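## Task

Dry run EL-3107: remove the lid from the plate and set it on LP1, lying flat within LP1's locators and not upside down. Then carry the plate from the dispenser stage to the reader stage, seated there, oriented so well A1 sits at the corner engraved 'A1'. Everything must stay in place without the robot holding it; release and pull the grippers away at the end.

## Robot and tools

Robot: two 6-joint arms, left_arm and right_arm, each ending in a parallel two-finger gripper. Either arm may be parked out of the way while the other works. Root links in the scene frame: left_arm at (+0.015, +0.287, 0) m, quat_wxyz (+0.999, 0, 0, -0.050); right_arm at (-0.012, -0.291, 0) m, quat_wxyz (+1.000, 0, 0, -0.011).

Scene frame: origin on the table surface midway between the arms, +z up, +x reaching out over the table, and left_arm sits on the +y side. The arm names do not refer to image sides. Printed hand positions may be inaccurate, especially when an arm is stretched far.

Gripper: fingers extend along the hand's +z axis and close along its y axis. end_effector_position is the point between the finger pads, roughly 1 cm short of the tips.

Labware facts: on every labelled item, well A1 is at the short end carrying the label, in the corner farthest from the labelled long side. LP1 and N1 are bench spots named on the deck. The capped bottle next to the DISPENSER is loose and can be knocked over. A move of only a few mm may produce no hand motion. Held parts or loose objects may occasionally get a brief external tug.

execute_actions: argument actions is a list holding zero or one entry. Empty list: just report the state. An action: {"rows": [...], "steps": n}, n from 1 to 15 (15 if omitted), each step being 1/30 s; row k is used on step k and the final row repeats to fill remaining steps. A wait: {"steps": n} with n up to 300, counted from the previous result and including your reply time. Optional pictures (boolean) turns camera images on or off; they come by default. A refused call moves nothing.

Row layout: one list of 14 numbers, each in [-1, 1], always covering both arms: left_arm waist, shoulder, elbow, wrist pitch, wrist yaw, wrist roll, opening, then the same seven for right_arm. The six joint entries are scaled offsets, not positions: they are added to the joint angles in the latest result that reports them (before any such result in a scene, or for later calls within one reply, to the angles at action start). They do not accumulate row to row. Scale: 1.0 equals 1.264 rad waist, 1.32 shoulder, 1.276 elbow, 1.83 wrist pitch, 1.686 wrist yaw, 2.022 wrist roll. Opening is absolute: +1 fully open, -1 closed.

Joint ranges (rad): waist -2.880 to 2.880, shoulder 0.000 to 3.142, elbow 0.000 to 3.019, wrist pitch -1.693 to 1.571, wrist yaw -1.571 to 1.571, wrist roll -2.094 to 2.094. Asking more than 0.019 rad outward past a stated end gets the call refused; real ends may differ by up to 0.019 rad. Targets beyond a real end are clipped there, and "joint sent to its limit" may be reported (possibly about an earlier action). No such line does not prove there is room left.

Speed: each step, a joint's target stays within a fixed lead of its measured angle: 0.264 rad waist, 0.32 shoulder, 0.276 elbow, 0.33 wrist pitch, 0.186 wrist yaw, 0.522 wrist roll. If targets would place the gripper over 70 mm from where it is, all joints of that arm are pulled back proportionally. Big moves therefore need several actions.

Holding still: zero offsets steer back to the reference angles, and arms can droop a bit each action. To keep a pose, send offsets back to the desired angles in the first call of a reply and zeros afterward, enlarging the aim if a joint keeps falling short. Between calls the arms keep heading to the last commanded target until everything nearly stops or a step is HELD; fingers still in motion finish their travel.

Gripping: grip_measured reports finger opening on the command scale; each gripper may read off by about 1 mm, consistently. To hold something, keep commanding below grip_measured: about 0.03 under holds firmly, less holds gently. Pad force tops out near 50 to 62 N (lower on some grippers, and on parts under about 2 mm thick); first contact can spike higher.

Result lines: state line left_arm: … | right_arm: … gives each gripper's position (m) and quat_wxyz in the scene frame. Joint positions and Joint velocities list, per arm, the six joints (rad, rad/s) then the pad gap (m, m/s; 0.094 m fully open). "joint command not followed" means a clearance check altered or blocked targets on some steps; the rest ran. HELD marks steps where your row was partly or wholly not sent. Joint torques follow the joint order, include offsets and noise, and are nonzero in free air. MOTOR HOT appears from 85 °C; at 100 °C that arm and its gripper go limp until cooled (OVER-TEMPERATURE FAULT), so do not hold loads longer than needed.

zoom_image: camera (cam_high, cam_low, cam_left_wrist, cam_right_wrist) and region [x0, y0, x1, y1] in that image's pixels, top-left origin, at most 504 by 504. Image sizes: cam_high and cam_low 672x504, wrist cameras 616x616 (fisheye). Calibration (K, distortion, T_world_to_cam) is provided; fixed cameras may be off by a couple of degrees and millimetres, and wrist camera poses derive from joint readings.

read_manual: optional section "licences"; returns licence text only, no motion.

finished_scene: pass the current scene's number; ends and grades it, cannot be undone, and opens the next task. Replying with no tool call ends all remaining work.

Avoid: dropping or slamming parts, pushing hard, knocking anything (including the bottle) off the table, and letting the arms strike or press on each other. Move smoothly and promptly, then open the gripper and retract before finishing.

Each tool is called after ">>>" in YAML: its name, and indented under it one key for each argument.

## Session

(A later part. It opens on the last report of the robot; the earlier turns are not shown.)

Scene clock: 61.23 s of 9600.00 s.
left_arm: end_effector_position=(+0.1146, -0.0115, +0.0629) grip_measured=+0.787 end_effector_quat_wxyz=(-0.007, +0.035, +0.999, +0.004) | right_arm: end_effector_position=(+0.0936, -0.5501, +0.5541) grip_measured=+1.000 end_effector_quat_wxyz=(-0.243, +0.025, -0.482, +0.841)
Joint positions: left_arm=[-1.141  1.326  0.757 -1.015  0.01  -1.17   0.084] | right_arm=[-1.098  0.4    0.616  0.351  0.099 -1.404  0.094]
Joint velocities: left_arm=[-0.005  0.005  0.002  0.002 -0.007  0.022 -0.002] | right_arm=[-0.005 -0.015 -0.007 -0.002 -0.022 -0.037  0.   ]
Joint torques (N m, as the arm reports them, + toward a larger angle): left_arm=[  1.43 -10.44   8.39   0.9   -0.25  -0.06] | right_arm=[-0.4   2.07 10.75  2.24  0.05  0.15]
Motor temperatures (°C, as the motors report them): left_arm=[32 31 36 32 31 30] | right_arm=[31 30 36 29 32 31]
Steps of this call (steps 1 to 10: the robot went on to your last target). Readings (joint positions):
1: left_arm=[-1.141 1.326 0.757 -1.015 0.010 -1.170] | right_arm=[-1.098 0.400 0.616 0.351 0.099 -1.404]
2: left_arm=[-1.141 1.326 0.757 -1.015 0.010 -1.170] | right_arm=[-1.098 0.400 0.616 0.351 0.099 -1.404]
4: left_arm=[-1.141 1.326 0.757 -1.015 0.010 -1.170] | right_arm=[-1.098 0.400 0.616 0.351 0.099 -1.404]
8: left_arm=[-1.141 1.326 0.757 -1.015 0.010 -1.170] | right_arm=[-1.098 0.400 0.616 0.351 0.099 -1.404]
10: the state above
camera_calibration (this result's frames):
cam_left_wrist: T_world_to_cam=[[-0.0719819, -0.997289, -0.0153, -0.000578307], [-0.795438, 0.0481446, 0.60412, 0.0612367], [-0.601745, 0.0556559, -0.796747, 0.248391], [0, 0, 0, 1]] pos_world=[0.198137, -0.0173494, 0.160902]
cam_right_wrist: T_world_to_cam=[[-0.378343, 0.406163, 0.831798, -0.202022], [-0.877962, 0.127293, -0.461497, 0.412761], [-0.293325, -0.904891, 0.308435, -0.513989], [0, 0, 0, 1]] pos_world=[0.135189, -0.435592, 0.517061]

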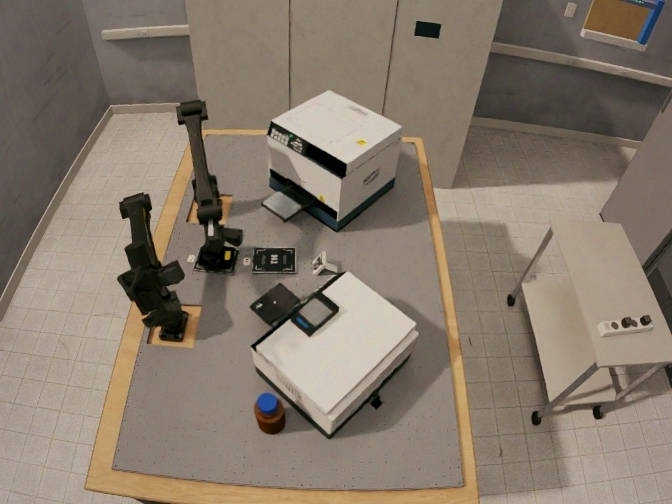

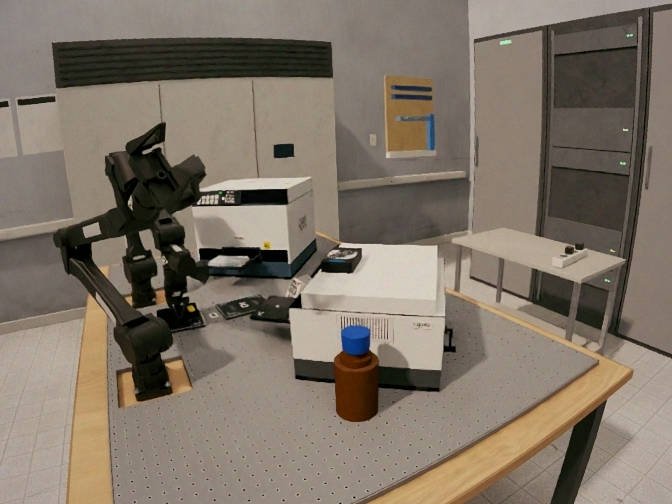

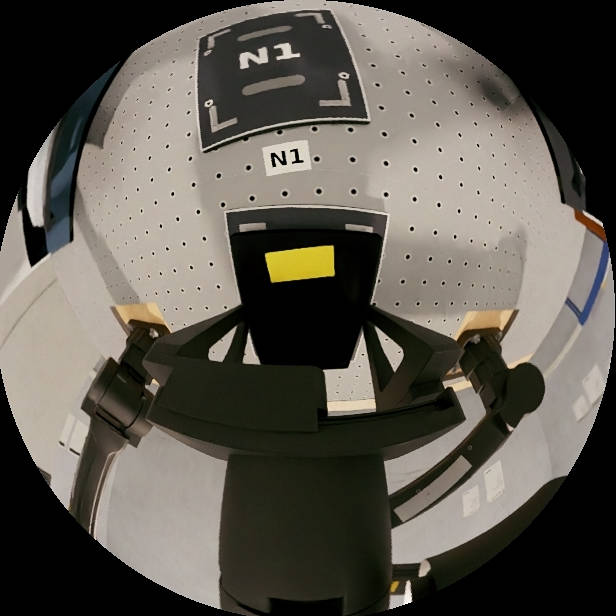

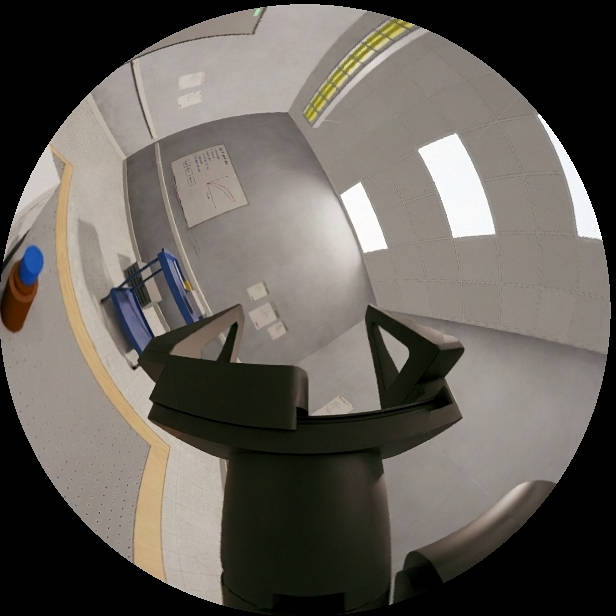

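>>> execute_actions:
  actions:
    - {"rows":[[0,0.012,-0.003,0.006,0,0,0.755,0,0,0,0,0,0,1],[0,0.017,-0.006,0.012,0,0,0.755,0,0,0,0,0,0,1],[0,0.022,-0.01,0.018,0,0,0.755,0,0,0,0,0,0,1],[0,0.027,-0.014,0.025,0,0,0.755,0,0,0,0,0,0,1],[0,0.031,-0.018,0.033,0,0,0.755,0,0,0,0,0,0,1]]}
  pictures: false

>>> execute_actions:
  actions:
    - {"steps":10}

>>> zoom_image:
  camera: "cam_left_wrist"
  region: [200,170,420,390]

Scene clock: 62.67 s of 9600.00 s.
left_arm: end_effector_position=(+0.1144, -0.0108, +0.0482) grip_measured=+0.787 end_effector_quat_wxyz=(-0.008, +0.035, +0.999, +0.006) | right_arm: end_effector_position=(+0.0936, -0.5501, +0.5541) grip_measured=+1.000 end_effector_quat_wxyz=(-0.243, +0.025, -0.482, +0.841)
Joint positions: left_arm=[-1.141  1.352  0.735 -0.97   0.01  -1.17   0.084] | right_arm=[-1.098  0.4    0.616  0.351  0.099 -1.404  0.094]
Joint velocities: left_arm=[-0.005 -0.015  0.002  0.007  0.022  0.007 -0.   ] | right_arm=[-0.005  0.005 -0.007  0.002 -0.007 -0.037  0.   ]
Joint torques (N m, as the arm reports them, + toward a larger angle): left_arm=[ 1.5  -6.98  7.89  0.82 -0.24  0.03] | right_arm=[-0.39  2.07 10.74  2.23  0.05  0.16]
Motor temperatures (°C, as the motors report them): left_arm=[32 31 36 32 31 30] | right_arm=[31 30 36 29 32 31]
Steps of this call (steps 1 to 15: the robot went on to your last target; steps 16 to 28: nothing new was sent; steps 29 to 43: all 15 steps of this action). Readings (joint positions):
29: left_arm=[-1.141 1.326 0.757 -1.015 0.010 -1.170] | right_arm=[-1.098 0.400 0.616 0.351 0.099 -1.404]
30: left_arm=[-1.141 1.326 0.756 -1.014 0.010 -1.170] | right_arm=[-1.098 0.400 0.616 0.351 0.099 -1.404]
32: left_arm=[-1.141 1.328 0.753 -1.003 0.010 -1.170] | right_arm=[-1.098 0.400 0.616 0.351 0.099 -1.404]
36: left_arm=[-1.141 1.345 0.740 -0.974 0.010 -1.170] | right_arm=[-1.098 0.400 0.616 0.351 0.099 -1.404]
43: the state above

Scene clock: 63.00 s of 9600.00 s.
left_arm: end_effector_position=(+0.1144, -0.0108, +0.0482) grip_measured=+0.787 end_effector_quat_wxyz=(-0.008, +0.035, +0.999, +0.006) | right_arm: end_effector_position=(+0.0936, -0.5501, +0.5541) grip_measured=+1.000 end_effector_quat_wxyz=(-0.243, +0.025, -0.482, +0.841)
Joint positions: left_arm=[-1.141  1.352  0.735 -0.97   0.01  -1.17   0.084] | right_arm=[-1.098  0.4    0.616  0.351  0.099 -1.404  0.094]
Joint velocities: left_arm=[-0.015  0.005 -0.007 -0.012  0.022  0.022 -0.001] | right_arm=[-0.005  0.005  0.002  0.012 -0.007 -0.022  0.   ]
Joint torques (N m, as the arm reports them, + toward a larger angle): left_arm=[ 0.88 -7.32  7.63  0.72 -0.21  0.04] | right_arm=[-0.38  2.07 10.74  2.23  0.05  0.15]
Motor temperatures (°C, as the motors report them): left_arm=[32 31 36 32 31 30] | right_arm=[31 30 36 29 32 31]
Steps of this call (steps 1 to 10: the robot went on to your last target). Readings (joint positions):
1: left_arm=[-1.141 1.352 0.735 -0.970 0.010 -1.170] | right_arm=[-1.098 0.400 0.616 0.351 0.099 -1.404]
2: left_arm=[-1.141 1.352 0.735 -0.970 0.010 -1.170] | right_arm=[-1.098 0.400 0.616 0.351 0.099 -1.404]
4: left_arm=[-1.141 1.352 0.735 -0.970 0.010 -1.170] | right_arm=[-1.098 0.400 0.616 0.351 0.099 -1.404]
8: left_arm=[-1.141 1.352 0.735 -0.970 0.010 -1.170] | right_arm=[-1.098 0.400 0.616 0.351 0.099 -1.404]
10: the state above
camera_calibration (this result's frames):
cam_left_wrist: T_world_to_cam=[[-0.0719984, -0.99724, -0.0181081, 0.0000229635], [-0.79484, 0.0463991, 0.605042, 0.0697339], [-0.602533, 0.0579551, -0.795987, 0.236605], [0, 0, 0, 1]] pos_world=[0.197991, -0.0169252, 0.146143]
cam_right_wrist: T_world_to_cam=[[-0.378343, 0.406163, 0.831798, -0.202022], [-0.877962, 0.127293, -0.461497, 0.412761], [-0.293325, -0.904891, 0.308435, -0.513989], [0, 0, 0, 1]] pos_world=[0.135189, -0.435592, 0.517061]

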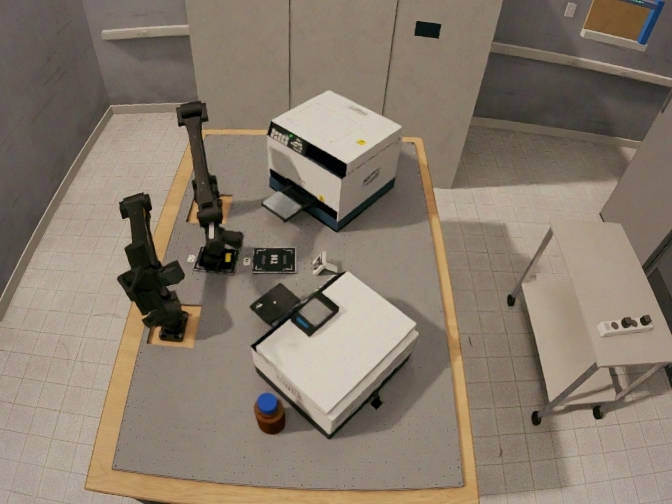

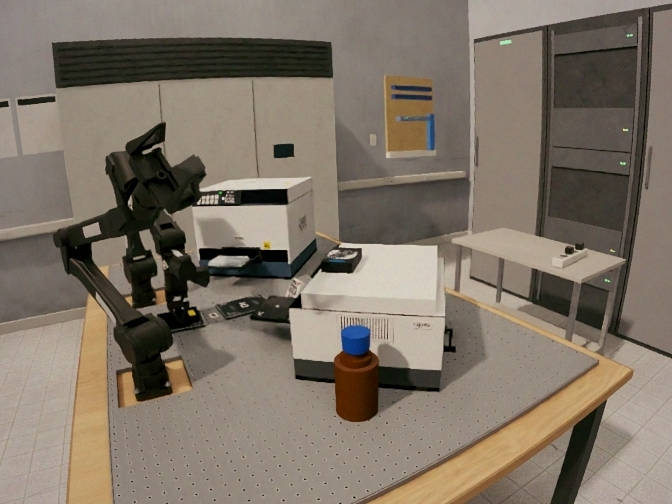

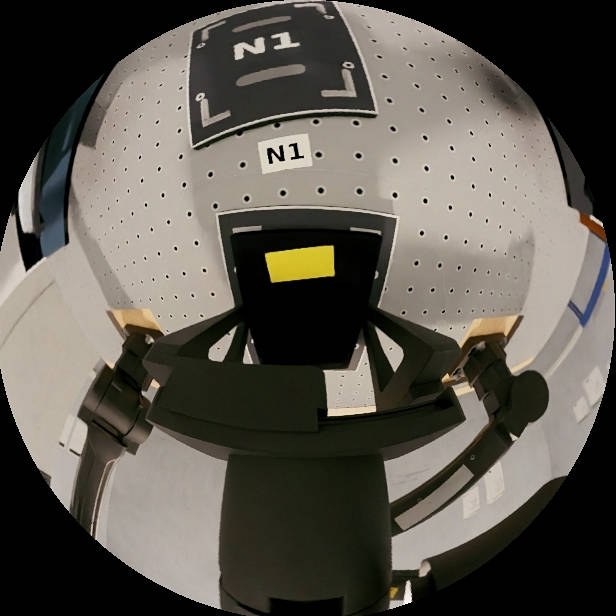

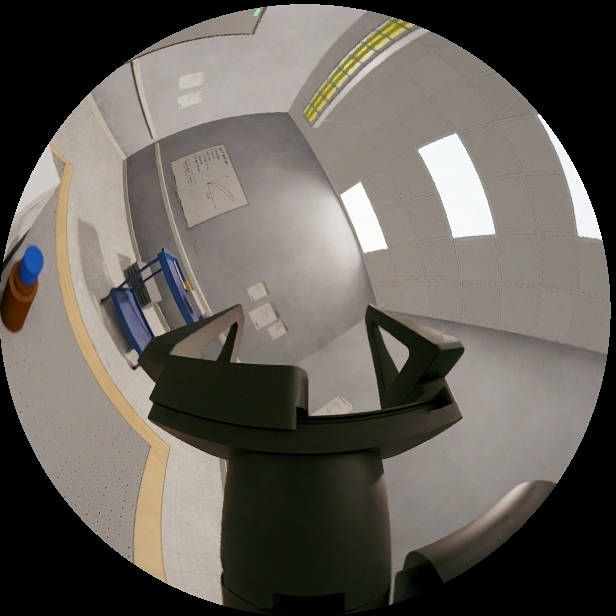

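Region (200, 170, 420, 390) of cam_left_wrist's 616x616 image, scaled by 2.291, with more detail than that image has.

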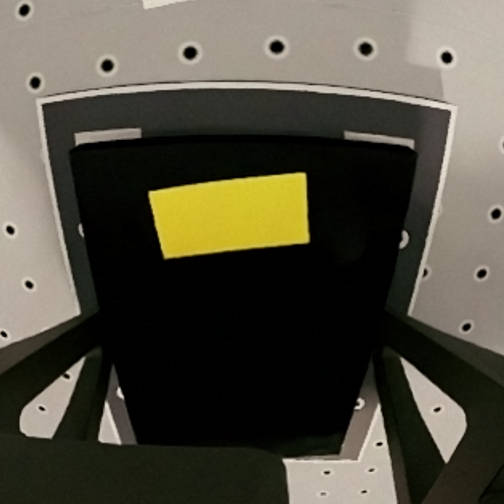

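>>> execute_actions:
  actions:
    - {"rows":[[-0.008,0.006,0,0.006,0,0,0.755,0,0,0,0,0,0,1],[-0.013,0.012,0,0.012,0,0,0.755,0,0,0,0,0,0,1],[-0.017,0.016,0,0.016,0,0,0.755,0,0,0,0,0,0,1],[-0.017,0.02,0,0.016,0,0,0.755,0,0,0,0,0,0,1]]}

>>> zoom_image:
  camera: "cam_left_wrist"
  region: [200,170,420,390]

Scene clock: 64.60 s of 9600.00 s.
left_arm: end_effector_position=(+0.1135, -0.0143, +0.0462) grip_measured=+0.787 end_effector_quat_wxyz=(-0.006, +0.038, +0.999, +0.002) | right_arm: end_effector_position=(+0.0936, -0.5501, +0.5541) grip_measured=+1.000 end_effector_quat_wxyz=(-0.243, +0.025, -0.482, +0.841)
Joint positions: left_arm=[-1.147  1.359  0.735 -0.955  0.01  -1.17   0.084] | right_arm=[-1.098  0.4    0.616  0.351  0.099 -1.404  0.094]
Joint velocities: left_arm=[-0.005 -0.005  0.007  0.002 -0.037 -0.051 -0.   ] | right_arm=[-0.005 -0.005 -0.022  0.002  0.051 -0.037  0.   ]
Joint torques (N m, as the arm reports them, + toward a larger angle): left_arm=[ 0.07 -7.15  7.79  0.65 -0.26  0.05] | right_arm=[-0.42  2.08 10.74  2.24  0.05  0.15]
Motor temperatures (°C, as the motors report them): left_arm=[32 31 36 32 31 30] | right_arm=[31 30 36 29 32 31]
Steps of this call (steps 1 to 15: the robot went on to your last target; steps 16 to 33: nothing new was sent; steps 34 to 48: all 15 steps of this action). Readings (joint positions):
34: left_arm=[-1.141 1.352 0.735 -0.970 0.010 -1.170] | right_arm=[-1.098 0.400 0.616 0.351 0.099 -1.404]
35: left_arm=[-1.141 1.352 0.735 -0.969 0.010 -1.170] | right_arm=[-1.098 0.400 0.616 0.351 0.099 -1.404]
37: left_arm=[-1.142 1.353 0.735 -0.963 0.010 -1.170] | right_arm=[-1.098 0.400 0.616 0.351 0.099 -1.404]
41: left_arm=[-1.146 1.358 0.735 -0.956 0.010 -1.170] | right_arm=[-1.098 0.400 0.616 0.351 0.099 -1.404]
48: the state above
camera_calibration (this result's frames):
cam_left_wrist: T_world_to_cam=[[-0.078047, -0.996892, -0.0107365, -0.00318188], [-0.796081, 0.0558354, 0.602608, 0.0707812], [-0.600136, 0.0555789, -0.797965, 0.234526], [0, 0, 0, 1]] pos_world=[0.196847, -0.0201588, 0.144456]
cam_right_wrist: T_world_to_cam=[[-0.378343, 0.406163, 0.831798, -0.202022], [-0.877962, 0.127293, -0.461497, 0.412761], [-0.293325, -0.904891, 0.308435, -0.513989], [0, 0, 0, 1]] pos_world=[0.135189, -0.435592, 0.517061]

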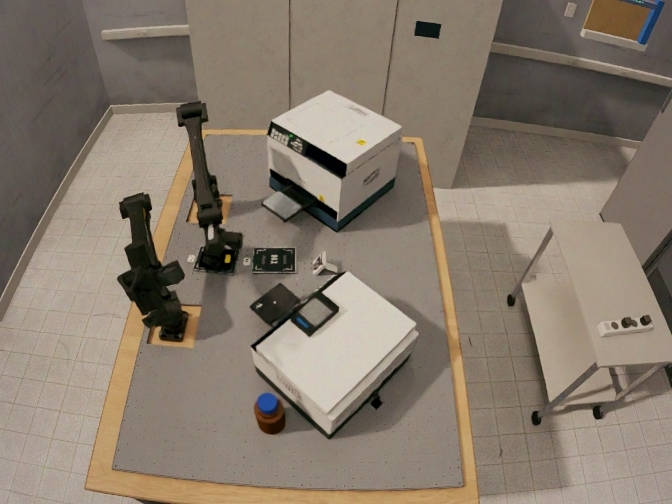

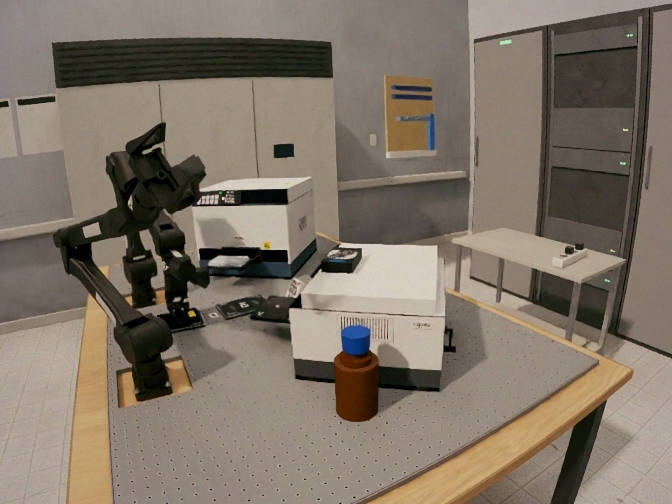

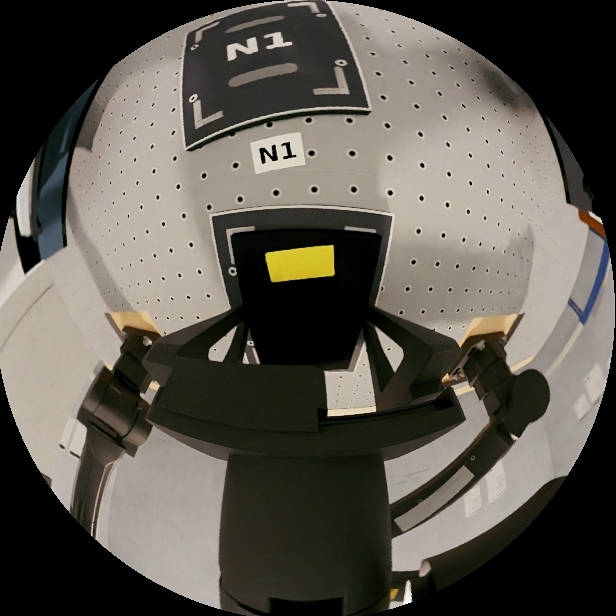

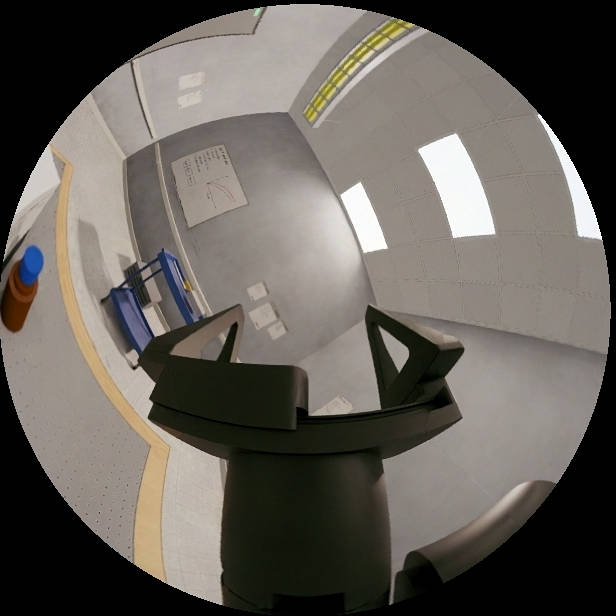

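Region (200, 170, 420, 390) of cam_left_wrist's 616x616 image, scaled by 2.291, with more detail than that image has.

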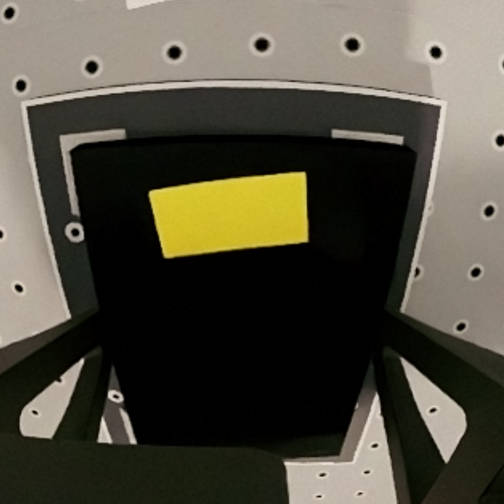

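Too far out by ~3.5 mm; q3− brings it in and down.

>>> execute_actions:
  actions:
    - {"rows":[[-0.008,0,-0.002,0,0,0,0.755,0,0,0,0,0,0,1],[-0.013,0,-0.004,0,0,0,0.755,0,0,0,0,0,0,1],[-0.015,0,-0.006,0,0,0,0.755,0,0,0,0,0,0,1],[-0.015,0,-0.008,0,0,0,0.755,0,0,0,0,0,0,1]]}

>>> zoom_image:
  camera: "cam_left_wrist"
  region: [200,170,420,390]

Scene clock: 66.13 s of 9600.00 s.
left_arm: end_effector_position=(+0.1127, -0.0145, +0.0462) grip_measured=+0.787 end_effector_quat_wxyz=(-0.006, +0.040, +0.999, +0.002) | right_arm: end_effector_position=(+0.0936, -0.5501, +0.5541) grip_measured=+1.000 end_effector_quat_wxyz=(-0.243, +0.025, -0.482, +0.841)
Joint positions: left_arm=[-1.149  1.359  0.735 -0.955  0.01  -1.17   0.084] | right_arm=[-1.098  0.4    0.616  0.351  0.099 -1.404  0.094]
Joint velocities: left_arm=[-0.005 -0.005 -0.007 -0.007 -0.007  0.066  0.002] | right_arm=[ 0.005 -0.015 -0.012 -0.002  0.037 -0.037  0.   ]
Joint torques (N m, as the arm reports them, + toward a larger angle): left_arm=[ 0.23 -8.52  6.89  0.33 -0.23 -0.01] | right_arm=[-0.39  2.08 10.75  2.24  0.05  0.15]
Motor temperatures (°C, as the motors report them): left_arm=[32 31 36 32 31 30] | right_arm=[31 30 36 29 32 31]
Steps of this call (steps 1 to 15: the robot went on to your last target; steps 16 to 31: nothing new was sent; steps 32 to 46: all 15 steps of this action). Readings (joint positions):
32: left_arm=[-1.147 1.359 0.735 -0.955 0.010 -1.170] | right_arm=[-1.098 0.400 0.616 0.351 0.099 -1.404]
33: left_arm=[-1.147 1.359 0.735 -0.955 0.010 -1.170] | right_arm=[-1.098 0.400 0.616 0.351 0.099 -1.404]
35: left_arm=[-1.147 1.359 0.735 -0.955 0.010 -1.170] | right_arm=[-1.098 0.400 0.616 0.351 0.099 -1.404]
39: left_arm=[-1.149 1.359 0.735 -0.955 0.010 -1.170] | right_arm=[-1.098 0.400 0.616 0.351 0.099 -1.404]
46: the state above
camera_calibration (this result's frames):
cam_left_wrist: T_world_to_cam=[[-0.0807087, -0.99668, -0.0107365, -0.0032031], [-0.795929, 0.057961, 0.602608, 0.0701696], [-0.599985, 0.0571813, -0.797965, 0.234065], [0, 0, 0, 1]] pos_world=[0.196027, -0.0206437, 0.144456]
cam_right_wrist: T_world_to_cam=[[-0.378343, 0.406163, 0.831798, -0.202022], [-0.877962, 0.127293, -0.461497, 0.412761], [-0.293325, -0.904891, 0.308435, -0.513989], [0, 0, 0, 1]] pos_world=[0.135189, -0.435592, 0.517061]

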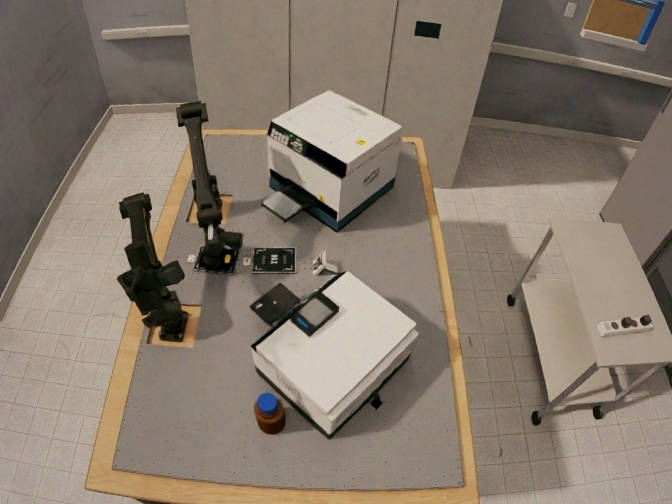

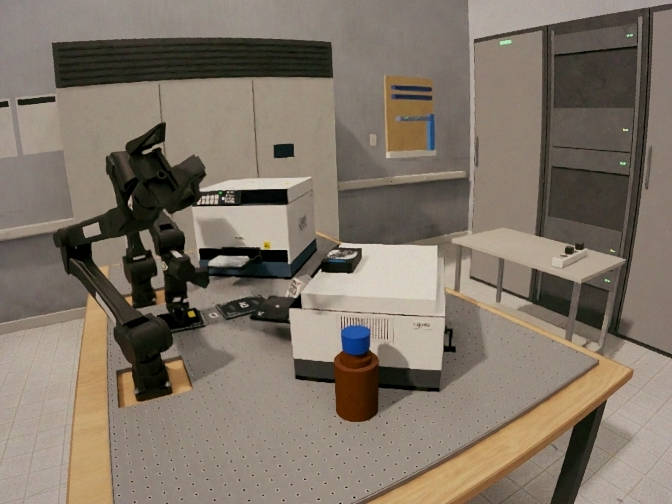

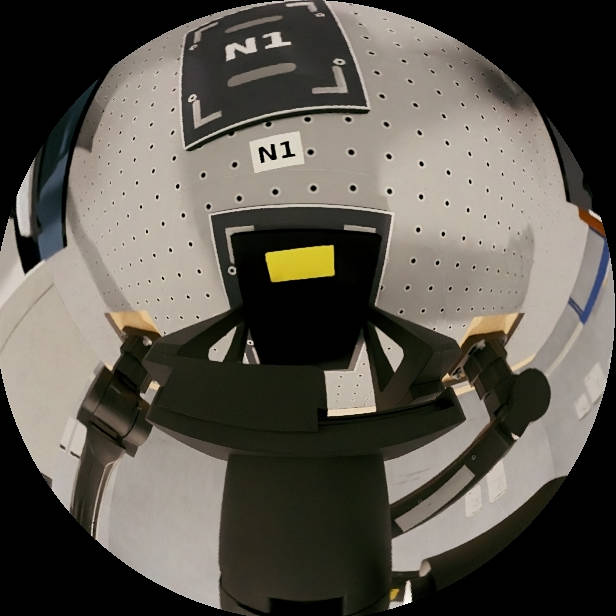

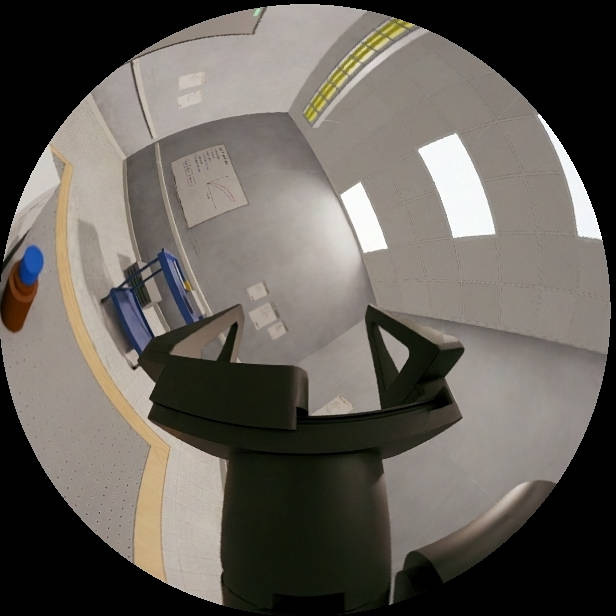

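Region (200, 170, 420, 390) of cam_left_wrist's 616x616 image, scaled by 2.291, with more detail than that image has.

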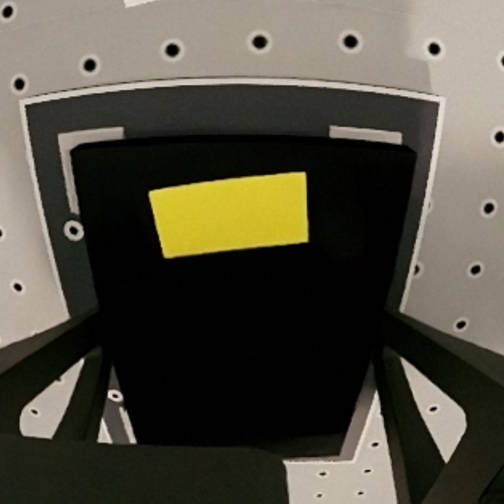

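>>> execute_actions:
  actions:
    - {"rows":[[0,0,0,-0.006,0,-0.004,0.755,0,0,0,0,0,0,1],[0,0,0,-0.01,0,-0.008,0.755,0,0,0,0,0,0,1],[0,0,0,-0.014,0,-0.008,0.755,0,0,0,0,0,0,1],[0,0,0,-0.017,0,-0.008,0.755,0,0,0,0,0,0,1]]}

>>> zoom_image:
  camera: "cam_left_wrist"
  region: [200,170,420,390]

Scene clock: 67.33 s of 9600.00 s.
left_arm: end_effector_position=(+0.1114, -0.0107, +0.0463) grip_measured=+0.787 end_effector_quat_wxyz=(-0.009, +0.036, +0.999, +0.010) | right_arm: end_effector_position=(+0.0936, -0.5501, +0.5541) grip_measured=+1.000 end_effector_quat_wxyz=(-0.243, +0.025, -0.482, +0.841)
Joint positions: left_arm=[-1.149  1.359  0.735 -0.972  0.01  -1.177  0.084] | right_arm=[-1.098  0.4    0.616  0.351  0.099 -1.404  0.094]
Joint velocities: left_arm=[ 0.005  0.015  0.002  0.002 -0.007 -0.022  0.   ] | right_arm=[-0.005 -0.005 -0.002  0.007 -0.007  0.007  0.   ]
Joint torques (N m, as the arm reports them, + toward a larger angle): left_arm=[ 1.67 -8.24  8.06 -0.55 -0.25 -0.06] | right_arm=[-0.39  2.09 10.75  2.24  0.05  0.15]
Motor temperatures (°C, as the motors report them): left_arm=[32 31 36 32 31 30] | right_arm=[31 30 36 29 32 31]
Steps of this call (steps 1 to 15: the robot went on to your last target; steps 16 to 21: nothing new was sent; steps 22 to 36: all 15 steps of this action). Readings (joint positions):
22: left_arm=[-1.149 1.359 0.735 -0.955 0.010 -1.170] | right_arm=[-1.098 0.400 0.616 0.351 0.099 -1.404]
23: left_arm=[-1.149 1.359 0.735 -0.956 0.010 -1.171] | right_arm=[-1.098 0.400 0.616 0.351 0.099 -1.404]
25: left_arm=[-1.149 1.359 0.735 -0.961 0.010 -1.175] | right_arm=[-1.098 0.400 0.616 0.351 0.099 -1.404]
29: left_arm=[-1.149 1.359 0.735 -0.972 0.010 -1.176] | right_arm=[-1.098 0.400 0.616 0.351 0.099 -1.404]
36: the state above
camera_calibration (this result's frames):
cam_left_wrist: T_world_to_cam=[[-0.0739586, -0.996923, -0.0259598, 0.000458855], [-0.793193, 0.0430266, 0.607449, 0.0682043], [-0.604463, 0.0655172, -0.793935, 0.233538], [0, 0, 0, 1]] pos_world=[0.195298, -0.0177779, 0.143995]
cam_right_wrist: T_world_to_cam=[[-0.378343, 0.406163, 0.831798, -0.202022], [-0.877962, 0.127293, -0.461497, 0.412761], [-0.293325, -0.904891, 0.308435, -0.513989], [0, 0, 0, 1]] pos_world=[0.135189, -0.435592, 0.517061]

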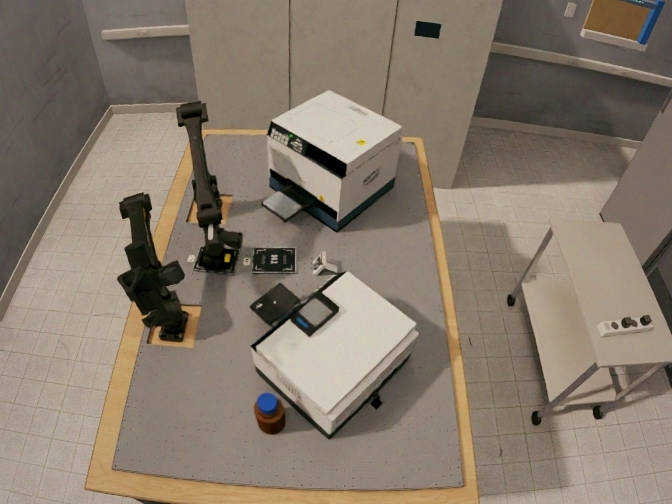

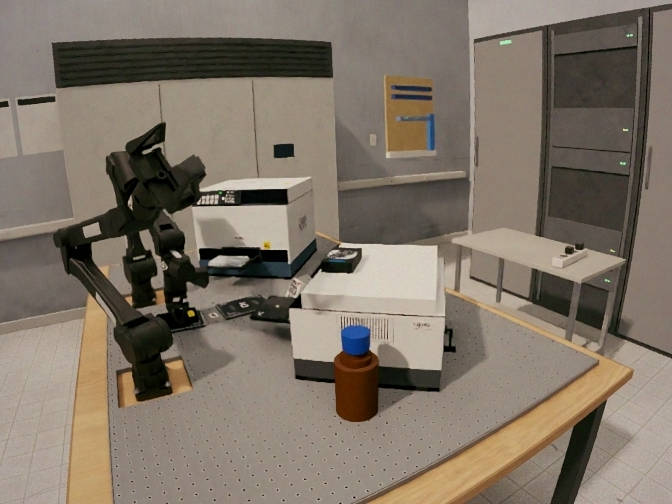

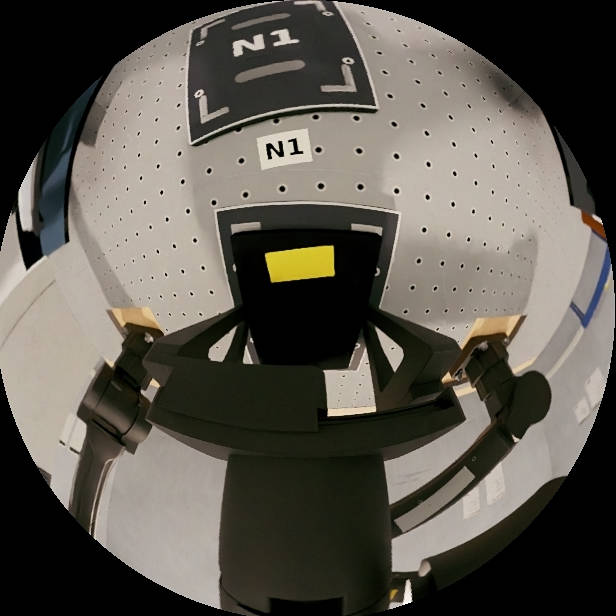

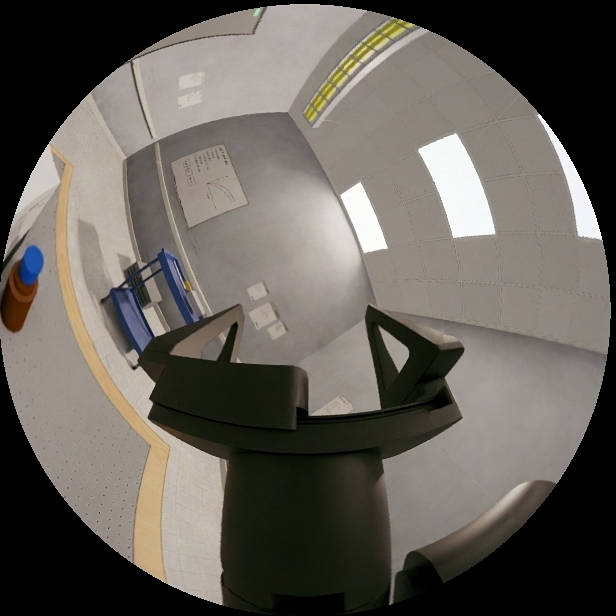

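Region (200, 170, 420, 390) of cam_left_wrist's 616x616 image, scaled by 2.291, with more detail than that image has.

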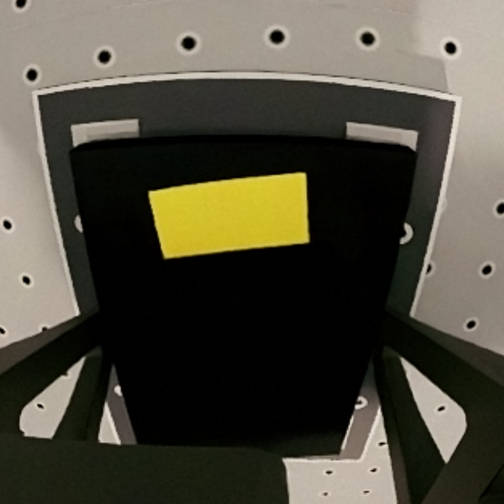

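>>> execute_actions:
  actions:
    - {"rows":[[0,0.008,0,0.004,0,0.004,0.755,0,0,0,0,0,0,1],[0,0.013,0,0.008,0,0.008,0.755,0,0,0,0,0,0,1],[0,0.017,0,0.01,0,0.008,0.755,0,0,0,0,0,0,1],[0,0.021,0,0.012,0,0.008,0.755,0,0,0,0,0,0,1],[0,0.025,0,0.012,0,0.008,0.755,0,0,0,0,0,0,1],[0,0.028,0,0.012,0,0.008,0.755,0,0,0,0,0,0,1]]}

>>> zoom_image:
  camera: "cam_left_wrist"
  region: [200,170,420,390]

Scene clock: 68.90 s of 9600.00 s.
left_arm: end_effector_position=(+0.1115, -0.0109, +0.0433) grip_measured=+0.787 end_effector_quat_wxyz=(-0.010, +0.039, +0.999, +0.012) | right_arm: end_effector_position=(+0.0936, -0.5501, +0.5541) grip_measured=+1.000 end_effector_quat_wxyz=(-0.243, +0.025, -0.482, +0.841)
Joint positions: left_arm=[-1.149  1.369  0.735 -0.968  0.01  -1.171  0.084] | right_arm=[-1.098  0.4    0.616  0.351  0.099 -1.404  0.094]
Joint velocities: left_arm=[-0.015  0.005 -0.002 -0.017 -0.051 -0.051  0.001] | right_arm=[-0.005 -0.005 -0.002 -0.022  0.051 -0.007  0.   ]
Joint torques (N m, as the arm reports them, + toward a larger angle): left_arm=[ 1.28 -6.52  7.71  0.8  -0.25  0.13] | right_arm=[-0.39  2.06 10.75  2.24  0.05  0.15]
Motor temperatures (°C, as the motors report them): left_arm=[32 31 36 32 31 30] | right_arm=[31 30 36 29 32 31]
Steps of this call (steps 1 to 15: the robot went on to your last target; steps 16 to 32: nothing new was sent; steps 33 to 47: all 15 steps of this action). Readings (joint positions):
33: left_arm=[-1.149 1.359 0.735 -0.972 0.010 -1.178] | right_arm=[-1.098 0.400 0.616 0.351 0.099 -1.404]
34: left_arm=[-1.149 1.359 0.735 -0.972 0.010 -1.176] | right_arm=[-1.098 0.400 0.616 0.351 0.099 -1.404]
36: left_arm=[-1.149 1.360 0.735 -0.970 0.010 -1.174] | right_arm=[-1.098 0.400 0.616 0.351 0.099 -1.404]
40: left_arm=[-1.149 1.369 0.735 -0.968 0.010 -1.171] | right_arm=[-1.098 0.400 0.616 0.351 0.099 -1.404]
47: the state above
camera_calibration (this result's frames):
cam_left_wrist: T_world_to_cam=[[-0.0804784, -0.99626, -0.0314521, 0.00121548], [-0.791647, 0.0447127, 0.609341, 0.0698489], [-0.605655, 0.0739377, -0.792284, 0.231327], [0, 0, 0, 1]] pos_world=[0.195498, -0.019016, 0.140753]
cam_right_wrist: T_world_to_cam=[[-0.378343, 0.406163, 0.831798, -0.202022], [-0.877962, 0.127293, -0.461497, 0.412761], [-0.293325, -0.904891, 0.308435, -0.513989], [0, 0, 0, 1]] pos_world=[0.135189, -0.435592, 0.517061]

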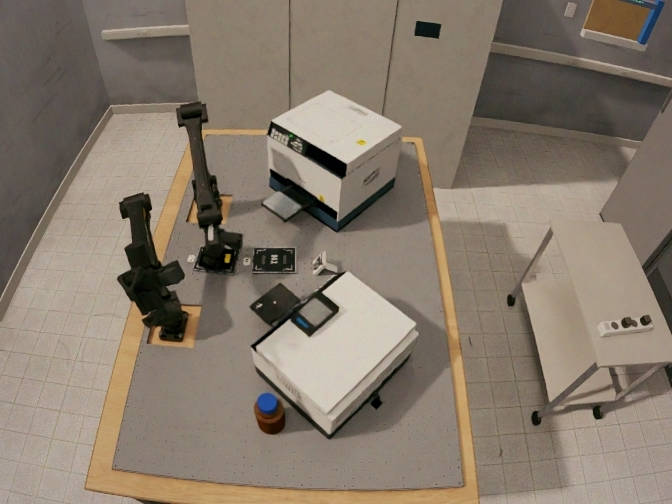

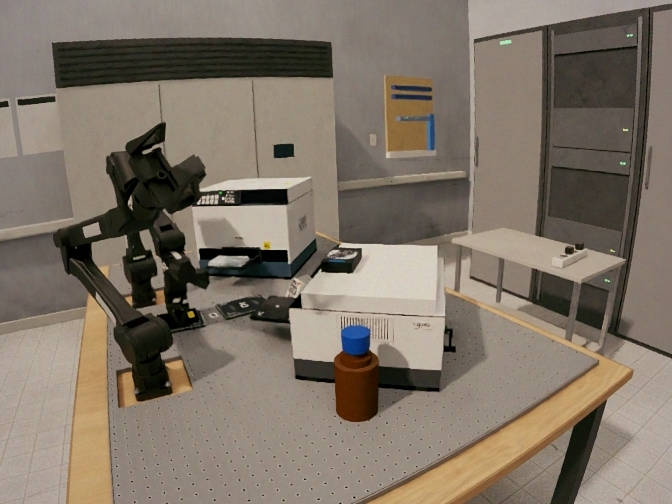

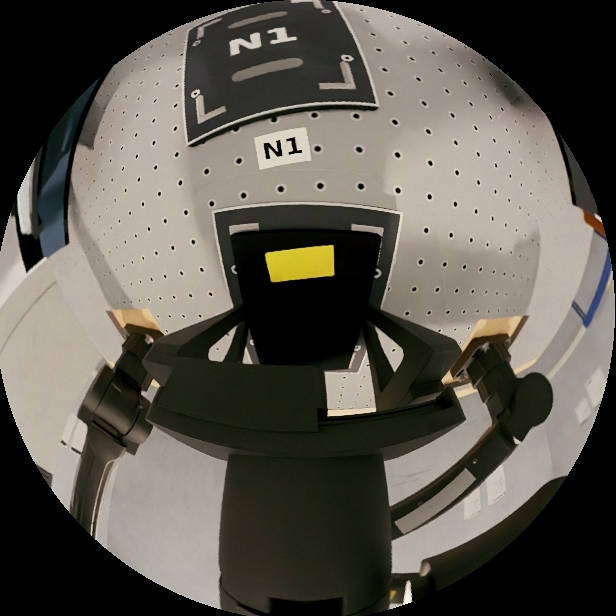

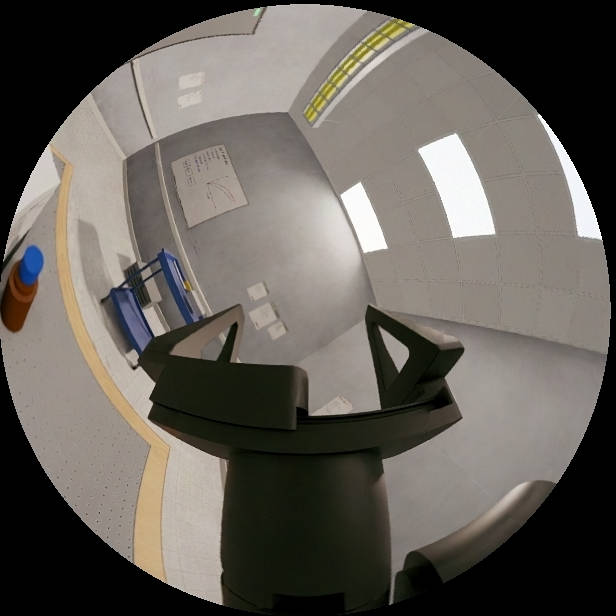

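Region (200, 170, 420, 390) of cam_left_wrist's 616x616 image, scaled by 2.291, with more detail than that image has.

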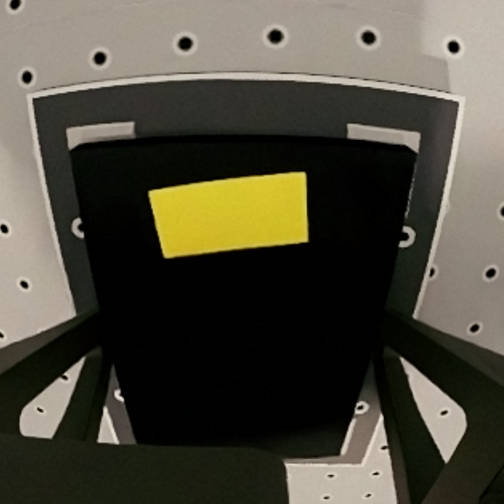

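>>> execute_actions:
  actions:
    - {"rows":[[0,0.01,0,0,0,0,0.755,0,0,0,0,0,0,1],[0,0.018,0,0,0,0,0.755,0,0,0,0,0,0,1],[0,0.024,0,0,0,0,0.755,0,0,0,0,0,0,1],[0,0.03,0,0,0,0,0.755,0,0,0,0,0,0,1]]}

>>> zoom_image:
  camera: "cam_left_wrist"
  region: [200,170,420,390]

>>> zoom_image:
  camera: "cam_low"
  region: [150,290,220,340]

Scene clock: 70.33 s of 9600.00 s.
left_arm: end_effector_position=(+0.1114, -0.0107, +0.0432) grip_measured=+0.787 end_effector_quat_wxyz=(-0.010, +0.039, +0.999, +0.013) | right_arm: end_effector_position=(+0.0936, -0.5501, +0.5541) grip_measured=+1.000 end_effector_quat_wxyz=(-0.243, +0.025, -0.482, +0.841)
Joint positions: left_arm=[-1.149  1.369  0.735 -0.968  0.01  -1.171  0.084] | right_arm=[-1.098  0.4    0.616  0.351  0.099 -1.404  0.094]
Joint velocities: left_arm=[-0.005 -0.015 -0.007  0.012  0.037  0.022 -0.001] | right_arm=[ 0.005 -0.005  0.012  0.002 -0.022 -0.007  0.   ]
Joint torques (N m, as the arm reports them, + toward a larger angle): left_arm=[ 1.59 -5.63  7.82  0.18 -0.23  0.03] | right_arm=[-0.4   2.08 10.74  2.24  0.05  0.16]
Motor temperatures (°C, as the motors report them): left_arm=[32 31 36 32 31 30] | right_arm=[31 30 36 29 32 31]
Steps of this call (steps 1 to 15: the robot went on to your last target; steps 16 to 28: nothing new was sent; steps 29 to 43: all 15 steps of this action). Readings (joint positions):
29: left_arm=[-1.149 1.369 0.735 -0.968 0.010 -1.171] | right_arm=[-1.098 0.400 0.616 0.351 0.099 -1.404]
30: left_arm=[-1.149 1.369 0.735 -0.968 0.010 -1.171] | right_arm=[-1.098 0.400 0.616 0.351 0.099 -1.404]
32: left_arm=[-1.149 1.369 0.735 -0.968 0.010 -1.171] | right_arm=[-1.098 0.400 0.616 0.351 0.099 -1.404]
36: left_arm=[-1.149 1.369 0.735 -0.968 0.010 -1.171] | right_arm=[-1.098 0.400 0.616 0.351 0.099 -1.404]
43: the state above
camera_calibration (this result's frames):
cam_left_wrist: T_world_to_cam=[[-0.0801059, -0.996267, -0.0321622, 0.00131804], [-0.791523, 0.0439651, 0.609556, 0.0698464], [-0.605867, 0.0742862, -0.79209, 0.231227], [0, 0, 0, 1]] pos_world=[0.195484, -0.0189347, 0.14062]
cam_right_wrist: T_world_to_cam=[[-0.378343, 0.406163, 0.831798, -0.202022], [-0.877962, 0.127293, -0.461497, 0.412761], [-0.293325, -0.904891, 0.308435, -0.513989], [0, 0, 0, 1]] pos_world=[0.135189, -0.435592, 0.517061]

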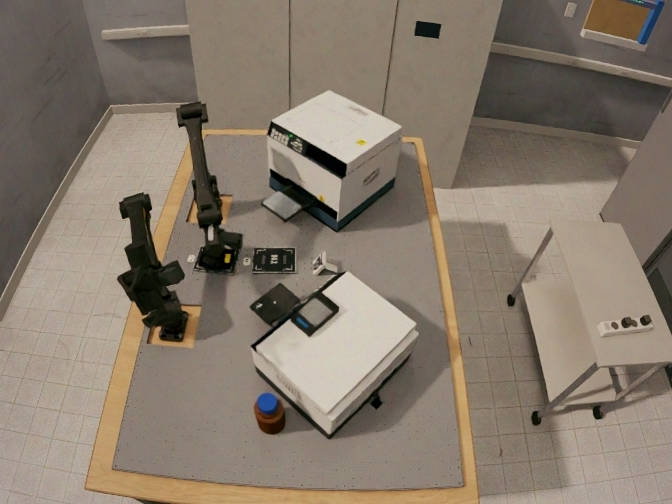

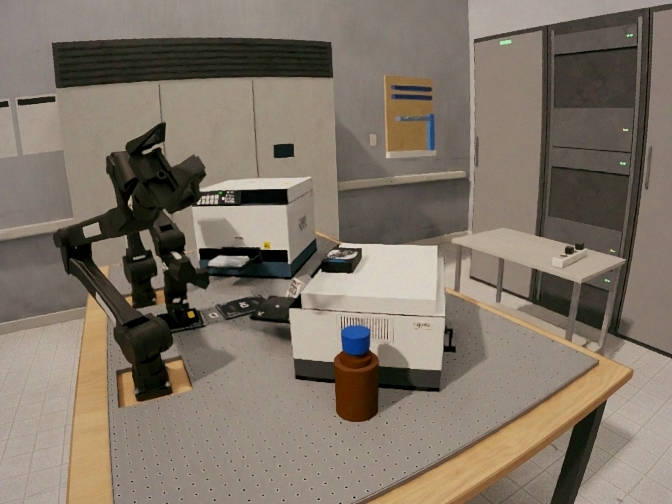

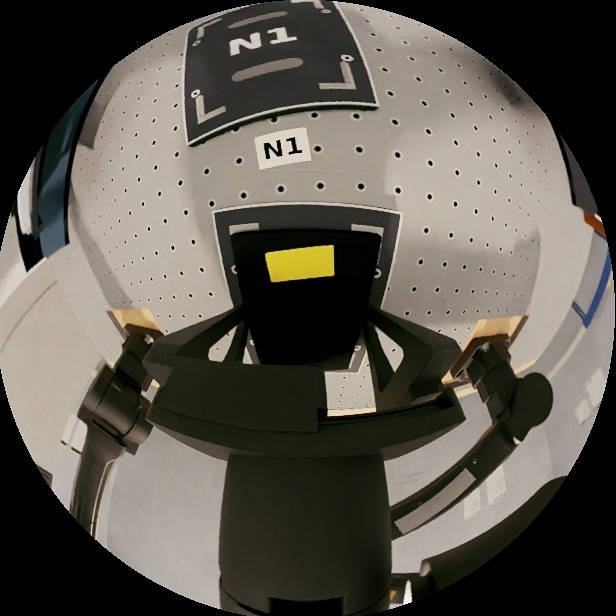

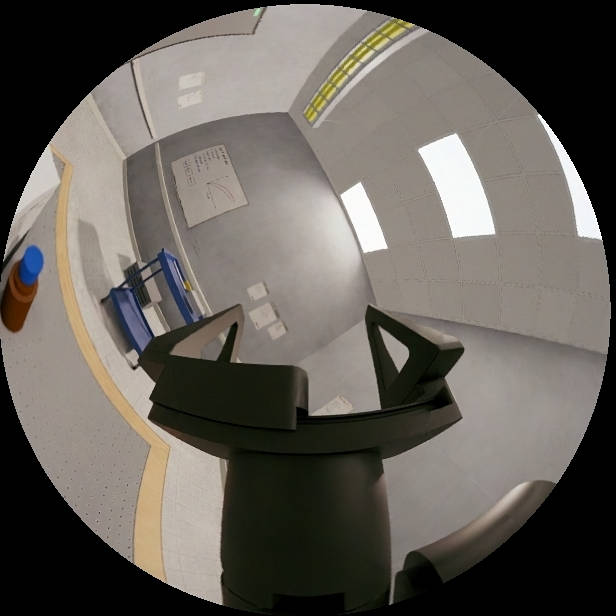

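Region (200, 170, 420, 390) of cam_left_wrist's 616x616 image, scaled by 2.291, with more detail than that image has.

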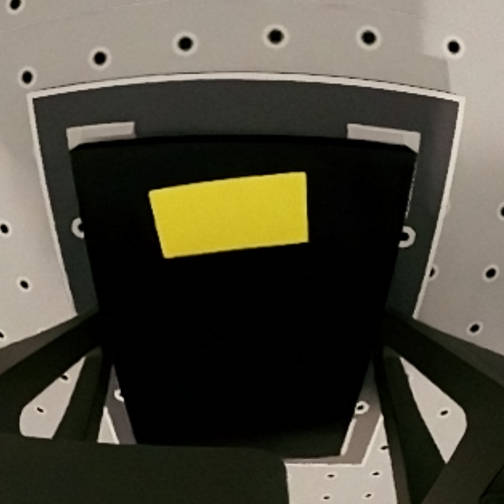

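Region (150, 290, 220, 340) of cam_low's 672x504 image, scaled by 7.200, with more detail than that image has; it fills the top 360 rows of this view, and the rest is white.

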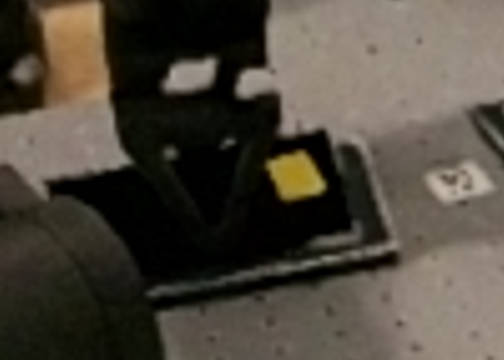

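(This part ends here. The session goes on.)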